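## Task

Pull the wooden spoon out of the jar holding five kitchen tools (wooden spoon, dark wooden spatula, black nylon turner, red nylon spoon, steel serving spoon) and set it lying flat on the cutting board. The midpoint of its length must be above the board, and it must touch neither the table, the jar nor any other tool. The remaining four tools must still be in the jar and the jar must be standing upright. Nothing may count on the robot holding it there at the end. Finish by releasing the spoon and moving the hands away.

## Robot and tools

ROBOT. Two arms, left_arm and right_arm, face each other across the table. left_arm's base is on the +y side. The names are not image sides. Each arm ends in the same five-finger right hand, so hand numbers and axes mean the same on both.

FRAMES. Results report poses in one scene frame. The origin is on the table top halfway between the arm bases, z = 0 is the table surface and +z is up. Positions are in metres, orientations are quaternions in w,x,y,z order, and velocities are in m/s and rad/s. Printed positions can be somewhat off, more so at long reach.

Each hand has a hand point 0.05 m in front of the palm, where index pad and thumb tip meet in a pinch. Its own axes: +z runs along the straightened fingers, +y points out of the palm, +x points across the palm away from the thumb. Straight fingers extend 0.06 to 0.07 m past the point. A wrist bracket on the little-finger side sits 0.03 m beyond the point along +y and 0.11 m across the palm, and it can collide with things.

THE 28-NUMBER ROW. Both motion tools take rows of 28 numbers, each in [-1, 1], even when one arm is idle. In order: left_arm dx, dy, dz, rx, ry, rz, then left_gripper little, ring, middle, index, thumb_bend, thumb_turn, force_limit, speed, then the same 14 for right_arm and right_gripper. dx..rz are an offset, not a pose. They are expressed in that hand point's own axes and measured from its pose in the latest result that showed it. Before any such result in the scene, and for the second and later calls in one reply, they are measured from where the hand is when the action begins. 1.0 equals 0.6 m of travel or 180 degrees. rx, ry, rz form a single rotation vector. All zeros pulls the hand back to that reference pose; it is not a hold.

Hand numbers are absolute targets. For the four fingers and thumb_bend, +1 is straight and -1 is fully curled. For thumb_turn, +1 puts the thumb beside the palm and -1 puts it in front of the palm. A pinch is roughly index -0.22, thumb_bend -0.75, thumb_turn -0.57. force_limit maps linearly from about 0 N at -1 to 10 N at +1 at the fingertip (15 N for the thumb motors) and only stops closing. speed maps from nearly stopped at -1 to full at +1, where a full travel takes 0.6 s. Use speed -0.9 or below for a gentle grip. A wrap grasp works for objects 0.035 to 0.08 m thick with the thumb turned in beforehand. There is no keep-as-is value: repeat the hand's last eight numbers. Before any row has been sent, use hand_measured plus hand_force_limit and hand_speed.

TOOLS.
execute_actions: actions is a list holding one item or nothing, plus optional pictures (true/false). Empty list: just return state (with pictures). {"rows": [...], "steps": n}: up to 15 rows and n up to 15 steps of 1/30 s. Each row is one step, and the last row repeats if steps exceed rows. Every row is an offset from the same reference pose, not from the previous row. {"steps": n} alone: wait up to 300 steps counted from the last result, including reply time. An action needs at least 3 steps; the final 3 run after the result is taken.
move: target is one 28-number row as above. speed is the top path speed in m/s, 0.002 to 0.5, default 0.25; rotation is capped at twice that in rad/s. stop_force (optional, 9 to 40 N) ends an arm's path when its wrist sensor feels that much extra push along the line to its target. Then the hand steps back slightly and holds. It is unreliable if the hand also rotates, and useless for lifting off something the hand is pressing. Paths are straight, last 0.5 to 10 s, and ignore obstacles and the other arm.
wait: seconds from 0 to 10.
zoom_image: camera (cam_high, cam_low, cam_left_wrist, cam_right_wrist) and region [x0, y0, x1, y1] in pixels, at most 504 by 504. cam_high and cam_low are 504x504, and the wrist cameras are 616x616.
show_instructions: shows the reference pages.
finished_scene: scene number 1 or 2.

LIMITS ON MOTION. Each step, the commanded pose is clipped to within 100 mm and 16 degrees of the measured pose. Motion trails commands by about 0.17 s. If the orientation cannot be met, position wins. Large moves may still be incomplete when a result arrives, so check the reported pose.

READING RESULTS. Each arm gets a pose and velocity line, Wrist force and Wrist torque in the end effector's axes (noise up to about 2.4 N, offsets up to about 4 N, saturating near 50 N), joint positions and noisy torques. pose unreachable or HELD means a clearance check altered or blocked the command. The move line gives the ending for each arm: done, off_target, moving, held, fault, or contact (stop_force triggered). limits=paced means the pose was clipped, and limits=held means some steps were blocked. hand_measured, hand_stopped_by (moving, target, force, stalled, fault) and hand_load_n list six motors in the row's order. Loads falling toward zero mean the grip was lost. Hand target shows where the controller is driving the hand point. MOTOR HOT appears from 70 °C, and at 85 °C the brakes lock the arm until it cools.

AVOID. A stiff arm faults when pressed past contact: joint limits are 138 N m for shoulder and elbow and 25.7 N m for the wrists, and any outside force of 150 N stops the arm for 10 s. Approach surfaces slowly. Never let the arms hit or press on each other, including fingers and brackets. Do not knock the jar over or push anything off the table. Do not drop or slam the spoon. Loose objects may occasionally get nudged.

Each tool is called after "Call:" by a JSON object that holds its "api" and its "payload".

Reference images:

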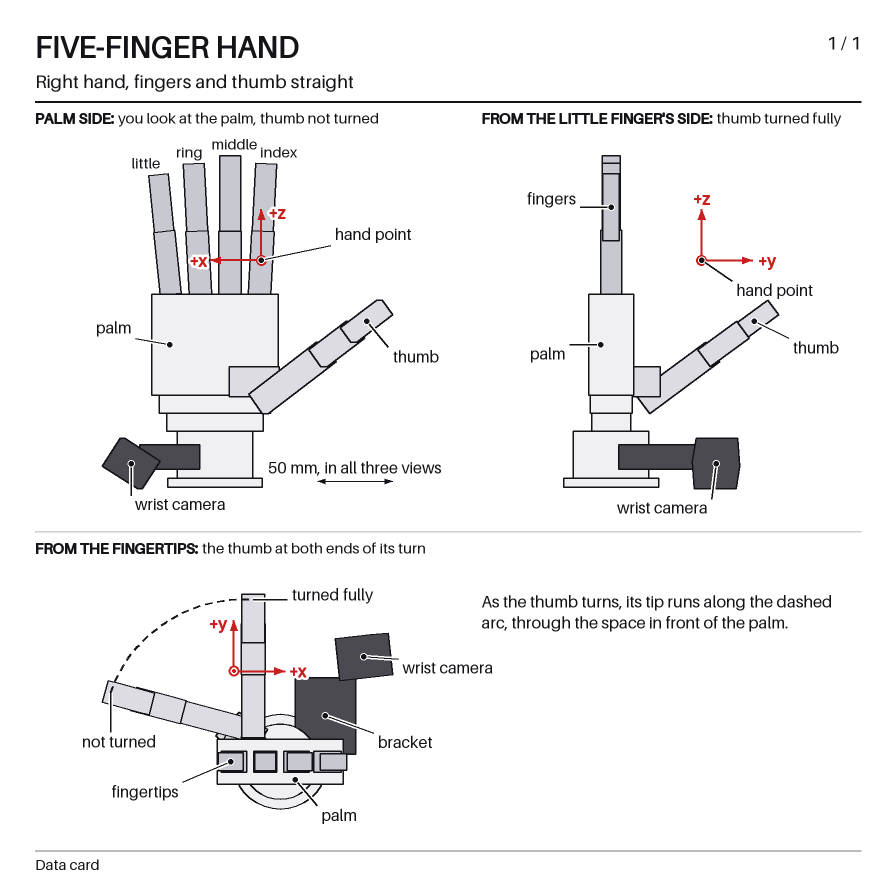

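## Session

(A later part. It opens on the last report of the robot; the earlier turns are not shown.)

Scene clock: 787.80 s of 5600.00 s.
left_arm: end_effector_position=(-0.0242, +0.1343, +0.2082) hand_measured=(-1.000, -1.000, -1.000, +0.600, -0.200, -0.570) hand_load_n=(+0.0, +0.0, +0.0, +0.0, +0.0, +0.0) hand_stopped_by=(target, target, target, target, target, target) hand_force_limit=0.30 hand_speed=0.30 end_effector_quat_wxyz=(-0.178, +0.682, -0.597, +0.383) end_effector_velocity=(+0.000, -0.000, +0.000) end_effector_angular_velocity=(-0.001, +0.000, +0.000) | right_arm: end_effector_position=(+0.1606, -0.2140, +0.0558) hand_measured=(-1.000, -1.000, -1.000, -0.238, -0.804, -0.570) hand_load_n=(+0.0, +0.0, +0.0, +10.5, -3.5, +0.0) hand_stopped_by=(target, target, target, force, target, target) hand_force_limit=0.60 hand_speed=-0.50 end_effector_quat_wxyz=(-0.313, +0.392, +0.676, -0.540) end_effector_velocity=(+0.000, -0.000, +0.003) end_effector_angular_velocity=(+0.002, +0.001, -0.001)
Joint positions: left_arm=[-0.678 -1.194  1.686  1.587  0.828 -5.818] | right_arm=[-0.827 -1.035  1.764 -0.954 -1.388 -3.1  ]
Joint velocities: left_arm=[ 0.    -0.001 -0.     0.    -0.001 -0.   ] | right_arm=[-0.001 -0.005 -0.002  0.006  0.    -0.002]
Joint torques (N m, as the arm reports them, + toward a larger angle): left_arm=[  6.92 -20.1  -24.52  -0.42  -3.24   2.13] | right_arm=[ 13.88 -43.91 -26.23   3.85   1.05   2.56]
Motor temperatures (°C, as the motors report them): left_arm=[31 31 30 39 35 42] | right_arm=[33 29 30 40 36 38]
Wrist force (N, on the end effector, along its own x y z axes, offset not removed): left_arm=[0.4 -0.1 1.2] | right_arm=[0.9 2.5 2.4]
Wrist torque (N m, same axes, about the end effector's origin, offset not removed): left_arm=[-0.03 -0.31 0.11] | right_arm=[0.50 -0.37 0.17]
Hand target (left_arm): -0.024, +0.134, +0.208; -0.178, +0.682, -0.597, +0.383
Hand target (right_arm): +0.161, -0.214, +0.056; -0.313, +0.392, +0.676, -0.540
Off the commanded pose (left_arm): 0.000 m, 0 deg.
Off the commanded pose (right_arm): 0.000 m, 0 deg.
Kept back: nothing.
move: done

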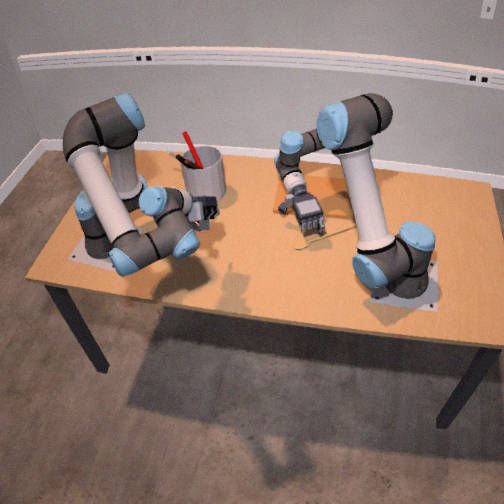

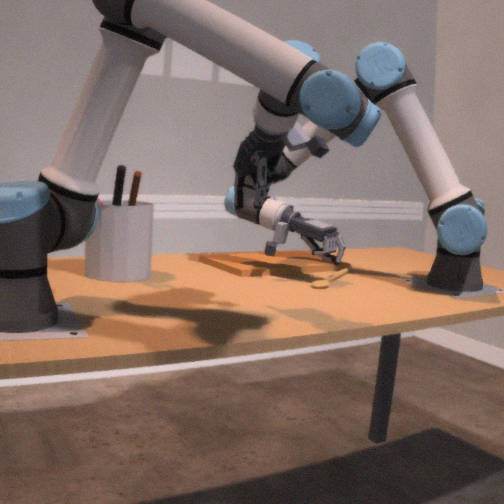

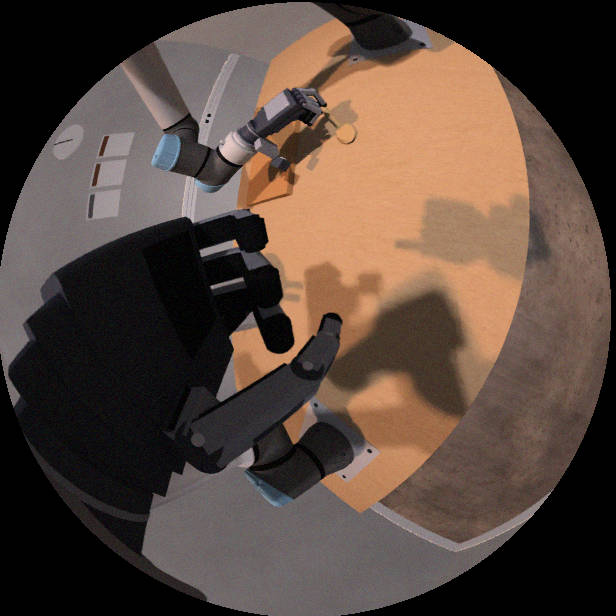

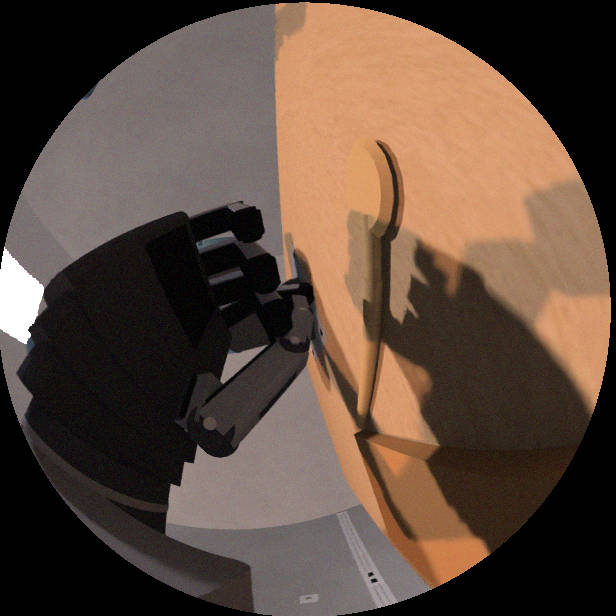

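Call:
{"api": "move", "payload": {"target": [0,0,0,0,0,0,-1,-1,-1,0.6,-0.2,-0.57,0.3,0.3, 0,0.035,0.025,0,0,0,-1,-1,-1,-0.6,-0.8,-0.57,0.6,-0.5], "speed": 0.03}}

Call:
{"api": "move", "payload": {"target": [0,0,0,0,0,0,-1,-1,-1,0.6,-0.2,-0.57,0.3,0.3, 0,0.04,0.009,0,0,0,-1,-1,-1,-0.6,-0.8,-0.57,0.6,-0.5], "speed": 0.006, "stop_force": 9}}

Call:
{"api": "move", "payload": {"target": [0,0,0,0,0,0,-1,-1,-1,0.6,-0.2,-0.57,0.3,0.3, 0,-0.03,0.010,0,0,0,-1,-1,-1,-0.6,-0.8,-0.57,0.6,-0.5], "speed": 0.03}}

Call:
{"api": "move", "payload": {"target": [0,0,0,0,0,0,-1,-1,-1,0.6,-0.2,-0.57,0.3,0.3, 0,0.04,0.009,0,0,0,-1,-1,-1,-0.6,-0.8,-0.57,0.6,-0.5], "speed": 0.006, "stop_force": 9}}

Scene clock: 789.30 s of 5600.00 s.
left_arm: end_effector_position=(-0.0242, +0.1343, +0.2082) hand_measured=(-1.000, -1.000, -1.000, +0.600, -0.200, -0.570) hand_load_n=(+0.0, +0.0, +0.0, +0.0, +0.0, +0.0) hand_stopped_by=(target, target, target, target, target, target) hand_force_limit=0.30 hand_speed=0.30 end_effector_quat_wxyz=(-0.178, +0.682, -0.597, +0.383) end_effector_velocity=(-0.001, -0.000, -0.000) end_effector_angular_velocity=(-0.001, -0.001, -0.004) | right_arm: end_effector_position=(+0.1520, -0.2190, +0.0324) hand_measured=(-1.000, -1.000, -1.000, -0.238, -0.804, -0.570) hand_load_n=(+0.0, +0.0, +0.0, +10.5, -3.5, +0.0) hand_stopped_by=(target, target, target, force, target, target) hand_force_limit=0.60 hand_speed=-0.50 end_effector_quat_wxyz=(-0.313, +0.392, +0.676, -0.540) end_effector_velocity=(-0.001, -0.000, -0.002) end_effector_angular_velocity=(-0.001, -0.001, +0.001)
Joint positions: left_arm=[-0.678 -1.194  1.686  1.587  0.828 -5.818] | right_arm=[-0.823 -1.012  1.806 -1.019 -1.384 -3.099]
Joint velocities: left_arm=[-0.002  0.001 -0.    -0.001 -0.002  0.001] | right_arm=[ 0.001  0.002  0.004 -0.006 -0.     0.001]
Joint torques (N m, as the arm reports them, + toward a larger angle): left_arm=[  7.58 -20.08 -24.33  -0.33  -3.13   2.08] | right_arm=[ 13.81 -25.14  -4.48  -1.05   2.02   2.54]
Motor temperatures (°C, as the motors report them): left_arm=[31 31 30 39 35 42] | right_arm=[33 29 30 40 36 38]
Wrist force (N, on the end effector, along its own x y z axes, offset not removed): left_arm=[0.4 -0.5 1.6] | right_arm=[1.1 1.8 1.8]
Wrist torque (N m, same axes, about the end effector's origin, offset not removed): left_arm=[-0.12 -0.29 0.14] | right_arm=[0.40 -0.46 0.06]
Hand target (left_arm): -0.024, +0.134, +0.208; -0.178, +0.682, -0.597, +0.383
Hand target (right_arm): +0.152, -0.219, +0.032; -0.313, +0.392, +0.676, -0.540
Off the commanded pose (left_arm): 0.000 m, 0 deg.
Off the commanded pose (right_arm): 0.000 m, 0 deg.
Kept back: nothing.
move: done

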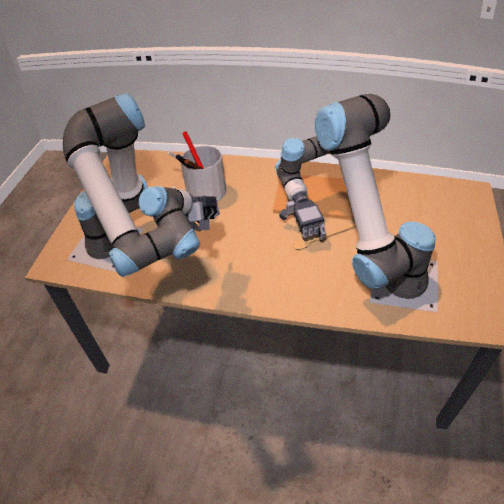

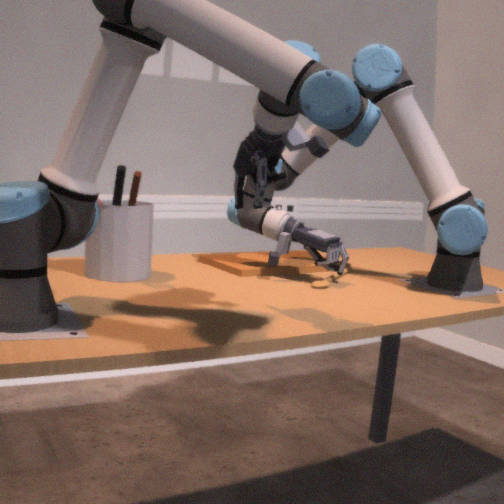

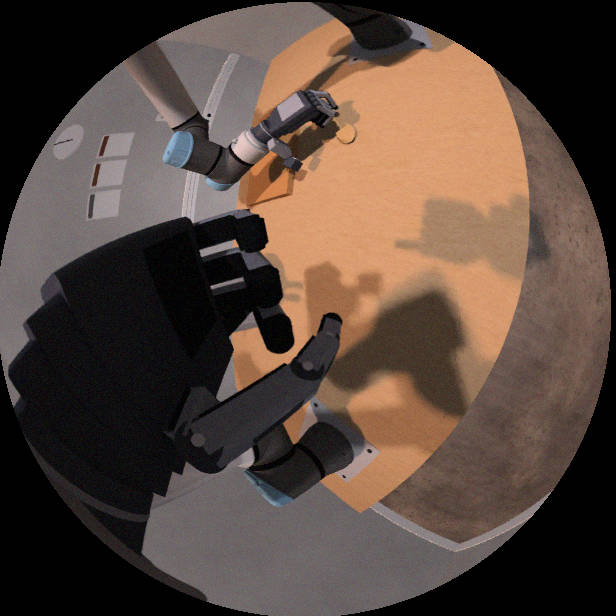

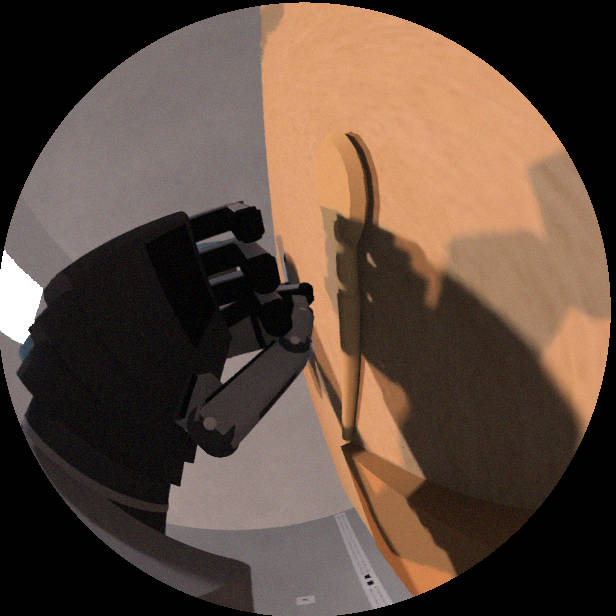

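Scene clock: 792.63 s of 5600.00 s.
left_arm: end_effector_position=(-0.0242, +0.1343, +0.2082) hand_measured=(-1.000, -1.000, -1.000, +0.600, -0.200, -0.570) hand_load_n=(+0.0, +0.0, +0.0, +0.0, +0.0, +0.0) hand_stopped_by=(target, target, target, target, target, target) hand_force_limit=0.30 hand_speed=0.30 end_effector_quat_wxyz=(-0.178, +0.682, -0.597, +0.383) end_effector_velocity=(+0.000, -0.000, +0.000) end_effector_angular_velocity=(-0.001, -0.000, +0.001) | right_arm: end_effector_position=(+0.1519, -0.2190, +0.0148) hand_measured=(-1.000, -1.000, -1.000, -0.238, -0.804, -0.570) hand_load_n=(+0.0, +0.0, +0.0, +11.0, -5.5, +0.0) hand_stopped_by=(target, target, target, force, target, target) hand_force_limit=0.60 hand_speed=-0.50 end_effector_quat_wxyz=(-0.313, +0.392, +0.676, -0.540) end_effector_velocity=(-0.001, -0.000, +0.002) end_effector_angular_velocity=(-0.002, +0.001, +0.001)
Joint positions: left_arm=[-0.678 -1.194  1.686  1.587  0.828 -5.818] | right_arm=[-0.823 -0.981  1.814 -1.058 -1.384 -3.099]
Joint velocities: left_arm=[ 0.     0.     0.     0.    -0.    -0.001] | right_arm=[ 0.001 -0.004 -0.     0.006 -0.     0.001]
Joint torques (N m, as the arm reports them, + toward a larger angle): left_arm=[  6.96 -20.28 -24.17  -0.29  -3.22   2.1 ] | right_arm=[ 13.69 -40.22 -11.62  -0.19   1.78   1.84]
Motor temperatures (°C, as the motors report them): left_arm=[31 31 30 39 35 42] | right_arm=[33 29 30 40 36 38]
Wrist force (N, on the end effector, along its own x y z axes, offset not removed): left_arm=[0.4 -1.3 0.7] | right_arm=[-0.4 -16.9 -1.3]
Wrist torque (N m, same axes, about the end effector's origin, offset not removed): left_arm=[-0.15 -0.35 0.12] | right_arm=[-0.26 -0.14 -0.19]
Hand target (left_arm): -0.024, +0.134, +0.208; -0.178, +0.682, -0.597, +0.383
Hand target (right_arm): +0.152, -0.219, +0.015; -0.313, +0.392, +0.676, -0.540
Off the commanded pose (left_arm): 0.000 m, 0 deg.
Off the commanded pose (right_arm): 0.007 m, 0 deg.
Kept back: nothing.
move: contact (right_arm)

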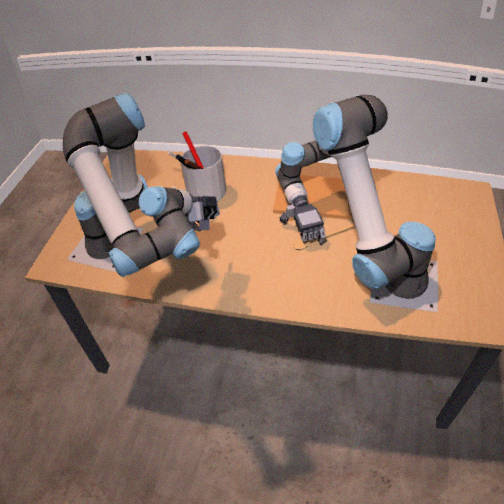

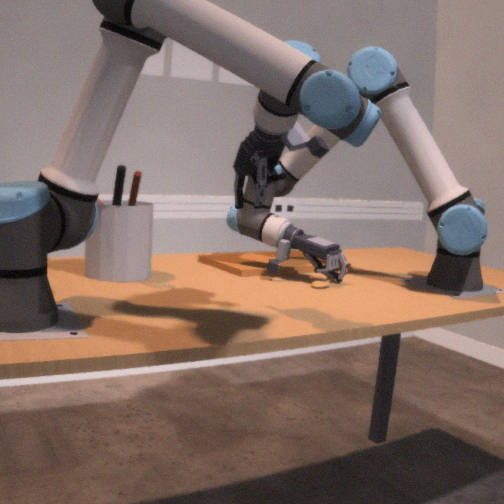

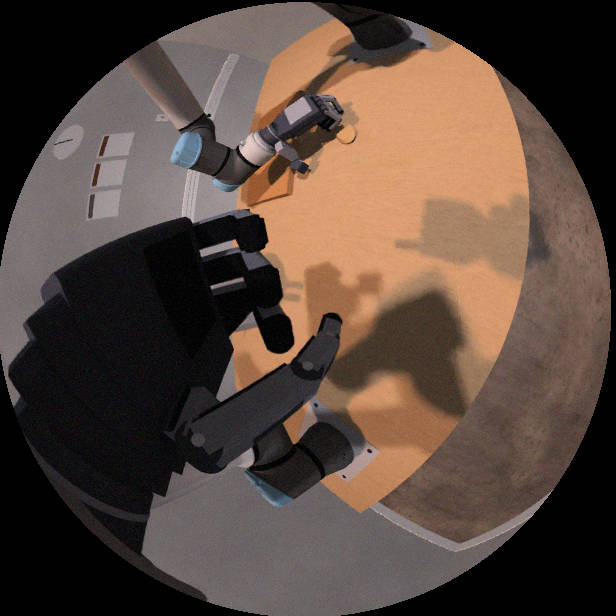

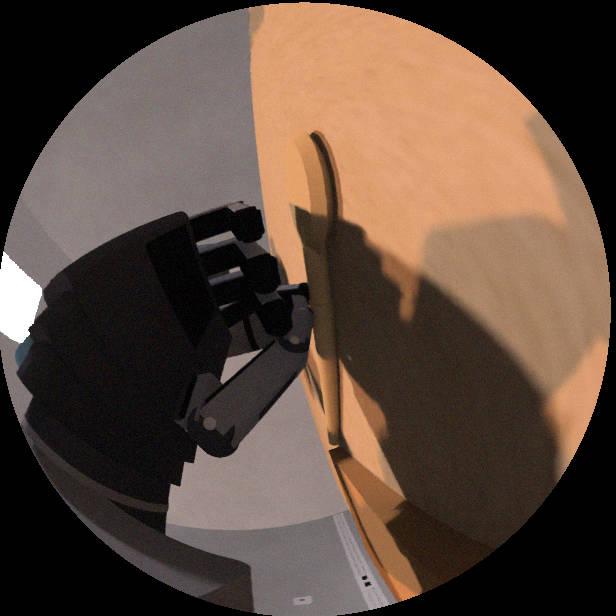

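Scene clock: 793.67 s of 5600.00 s.
left_arm: end_effector_position=(-0.0242, +0.1343, +0.2082) hand_measured=(-1.000, -1.000, -1.000, +0.600, -0.200, -0.570) hand_load_n=(+0.0, +0.0, +0.0, +0.0, +0.0, +0.0) hand_stopped_by=(target, target, target, target, target, target) hand_force_limit=0.30 hand_speed=0.30 end_effector_quat_wxyz=(-0.178, +0.682, -0.597, +0.383) end_effector_velocity=(+0.001, -0.000, +0.001) end_effector_angular_velocity=(-0.000, -0.000, +0.002) | right_arm: end_effector_position=(+0.1436, -0.2238, +0.0307) hand_measured=(-1.000, -1.000, -1.000, -0.238, -0.804, -0.570) hand_load_n=(+0.0, +0.0, +0.0, +10.5, -3.5, +0.0) hand_stopped_by=(target, target, target, force, target, target) hand_force_limit=0.60 hand_speed=-0.50 end_effector_quat_wxyz=(-0.313, +0.392, +0.676, -0.540) end_effector_velocity=(-0.000, -0.001, +0.002) end_effector_angular_velocity=(+0.000, -0.000, -0.001)
Joint positions: left_arm=[-0.678 -1.194  1.686  1.587  0.828 -5.818] | right_arm=[-0.82  -1.025  1.835 -1.036 -1.381 -3.099]
Joint velocities: left_arm=[ 0.003 -0.001 -0.     0.    -0.001  0.001] | right_arm=[-0.001 -0.006  0.003  0.003 -0.    -0.   ]
Joint torques (N m, as the arm reports them, + toward a larger angle): left_arm=[  7.1  -19.77 -24.57  -0.35  -3.14   1.98] | right_arm=[ 13.32 -43.32  -3.28   4.19   2.26   2.66]
Motor temperatures (°C, as the motors report them): left_arm=[31 31 30 39 35 42] | right_arm=[33 29 30 40 36 38]
Wrist force (N, on the end effector, along its own x y z axes, offset not removed): left_arm=[-1.3 -2.7 1.0] | right_arm=[1.0 0.6 1.0]
Wrist torque (N m, same axes, about the end effector's origin, offset not removed): left_arm=[-0.40 -0.10 -0.03] | right_arm=[0.26 -0.36 0.03]
Hand target (left_arm): -0.024, +0.134, +0.208; -0.178, +0.682, -0.597, +0.383
Hand target (right_arm): +0.143, -0.224, +0.031; -0.313, +0.392, +0.676, -0.540
Off the commanded pose (left_arm): 0.000 m, 0 deg.
Off the commanded pose (right_arm): 0.000 m, 0 deg.
Kept back: nothing.
move: done

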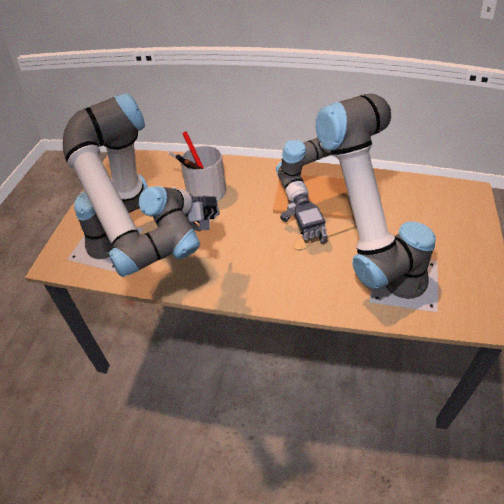

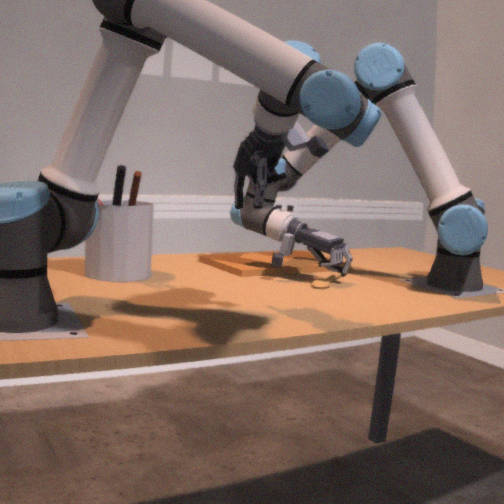

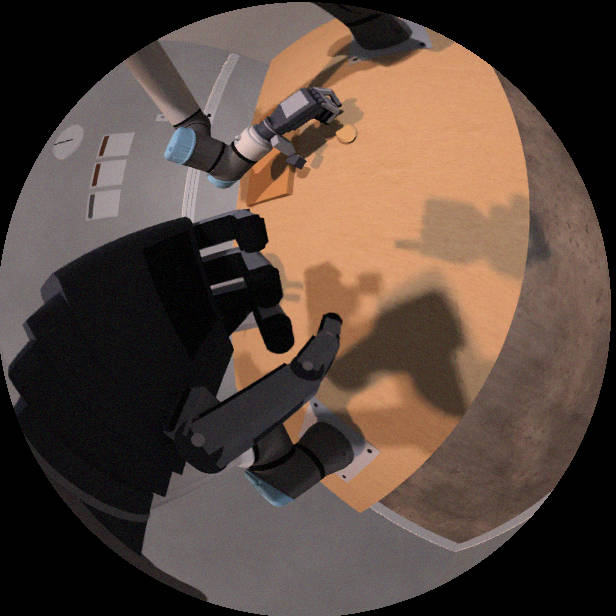

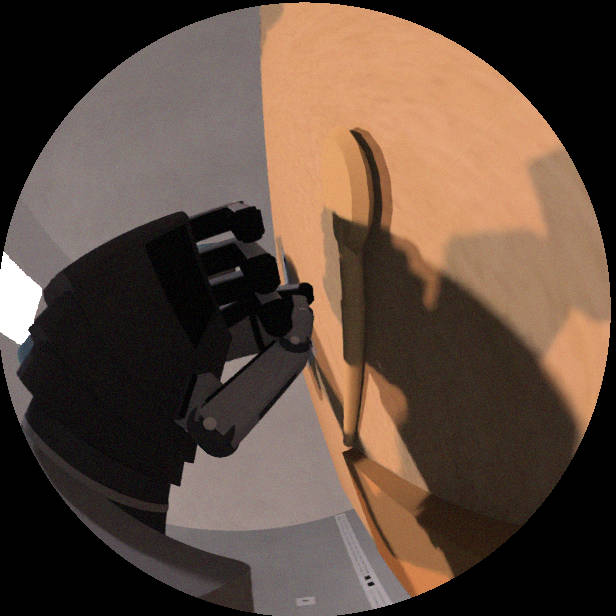

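Scene clock: 796.87 s of 5600.00 s.
left_arm: end_effector_position=(-0.0242, +0.1343, +0.2082) hand_measured=(-1.000, -1.000, -1.000, +0.600, -0.200, -0.570) hand_load_n=(+0.0, +0.0, +0.0, +0.0, +0.0, +0.0) hand_stopped_by=(target, target, target, target, target, target) hand_force_limit=0.30 hand_speed=0.30 end_effector_quat_wxyz=(-0.178, +0.682, -0.597, +0.383) end_effector_velocity=(+0.001, +0.000, +0.000) end_effector_angular_velocity=(+0.000, -0.001, +0.001) | right_arm: end_effector_position=(+0.1435, -0.2238, +0.0139) hand_measured=(-1.000, -1.000, -1.000, -0.238, -0.804, -0.570) hand_load_n=(+0.0, +0.0, +0.0, +11.0, -5.0, +0.0) hand_stopped_by=(target, target, target, force, target, target) hand_force_limit=0.60 hand_speed=-0.50 end_effector_quat_wxyz=(-0.313, +0.392, +0.676, -0.540) end_effector_velocity=(-0.001, -0.000, +0.002) end_effector_angular_velocity=(-0.001, +0.002, +0.000)
Joint positions: left_arm=[-0.678 -1.194  1.686  1.587  0.828 -5.818] | right_arm=[-0.819 -0.994  1.842 -1.073 -1.381 -3.099]
Joint velocities: left_arm=[ 0.001 -0.     0.001  0.001 -0.    -0.   ] | right_arm=[ 0.001 -0.004 -0.     0.006  0.    -0.001]
Joint torques (N m, as the arm reports them, + toward a larger angle): left_arm=[  7.32 -20.66 -23.96  -0.34  -3.12   2.02] | right_arm=[ 13.6  -39.58 -13.45  -0.08   1.84   1.9 ]
Motor temperatures (°C, as the motors report them): left_arm=[31 31 30 39 35 42] | right_arm=[33 29 30 40 36 38]
Wrist force (N, on the end effector, along its own x y z axes, offset not removed): left_arm=[0.0 -1.7 3.1] | right_arm=[0.6 -14.7 -0.4]
Wrist torque (N m, same axes, about the end effector's origin, offset not removed): left_arm=[-0.41 -0.35 0.04] | right_arm=[-0.03 -0.33 -0.04]
Hand target (left_arm): -0.024, +0.134, +0.208; -0.178, +0.682, -0.597, +0.383
Hand target (right_arm): +0.144, -0.224, +0.014; -0.313, +0.392, +0.676, -0.540
Off the commanded pose (left_arm): 0.000 m, 0 deg.
Off the commanded pose (right_arm): 0.008 m, 0 deg.
Kept back: nothing.
move: contact (right_arm)

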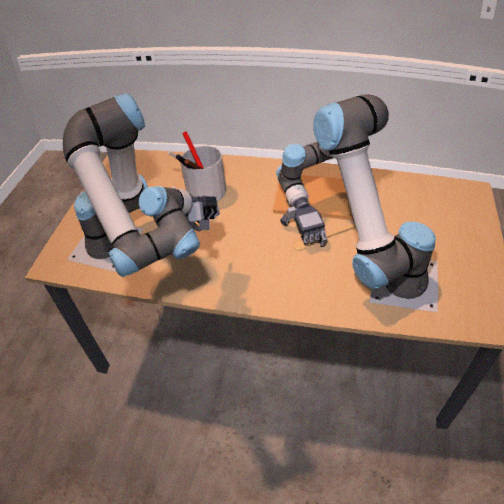

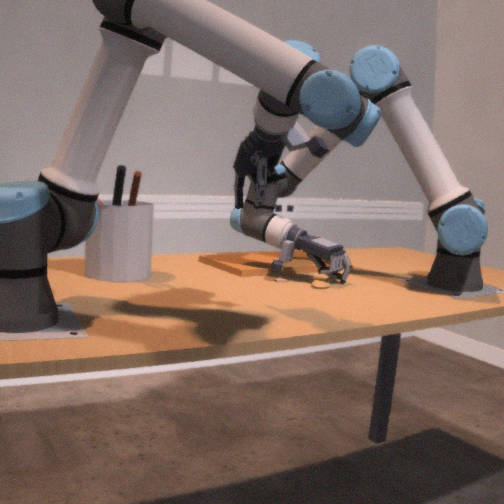

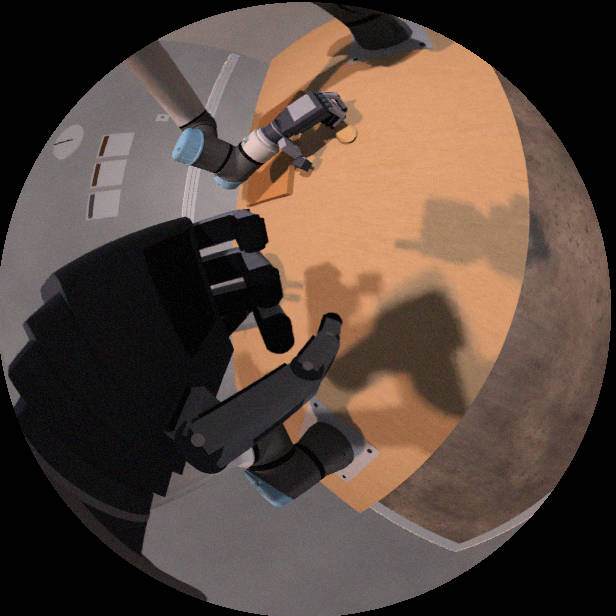

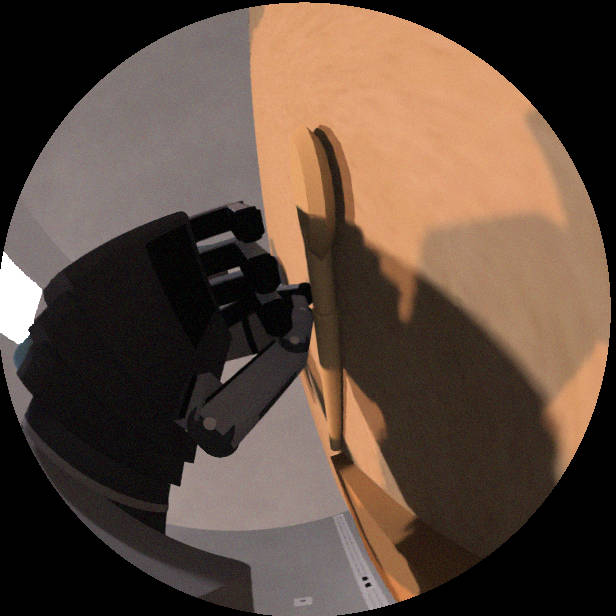

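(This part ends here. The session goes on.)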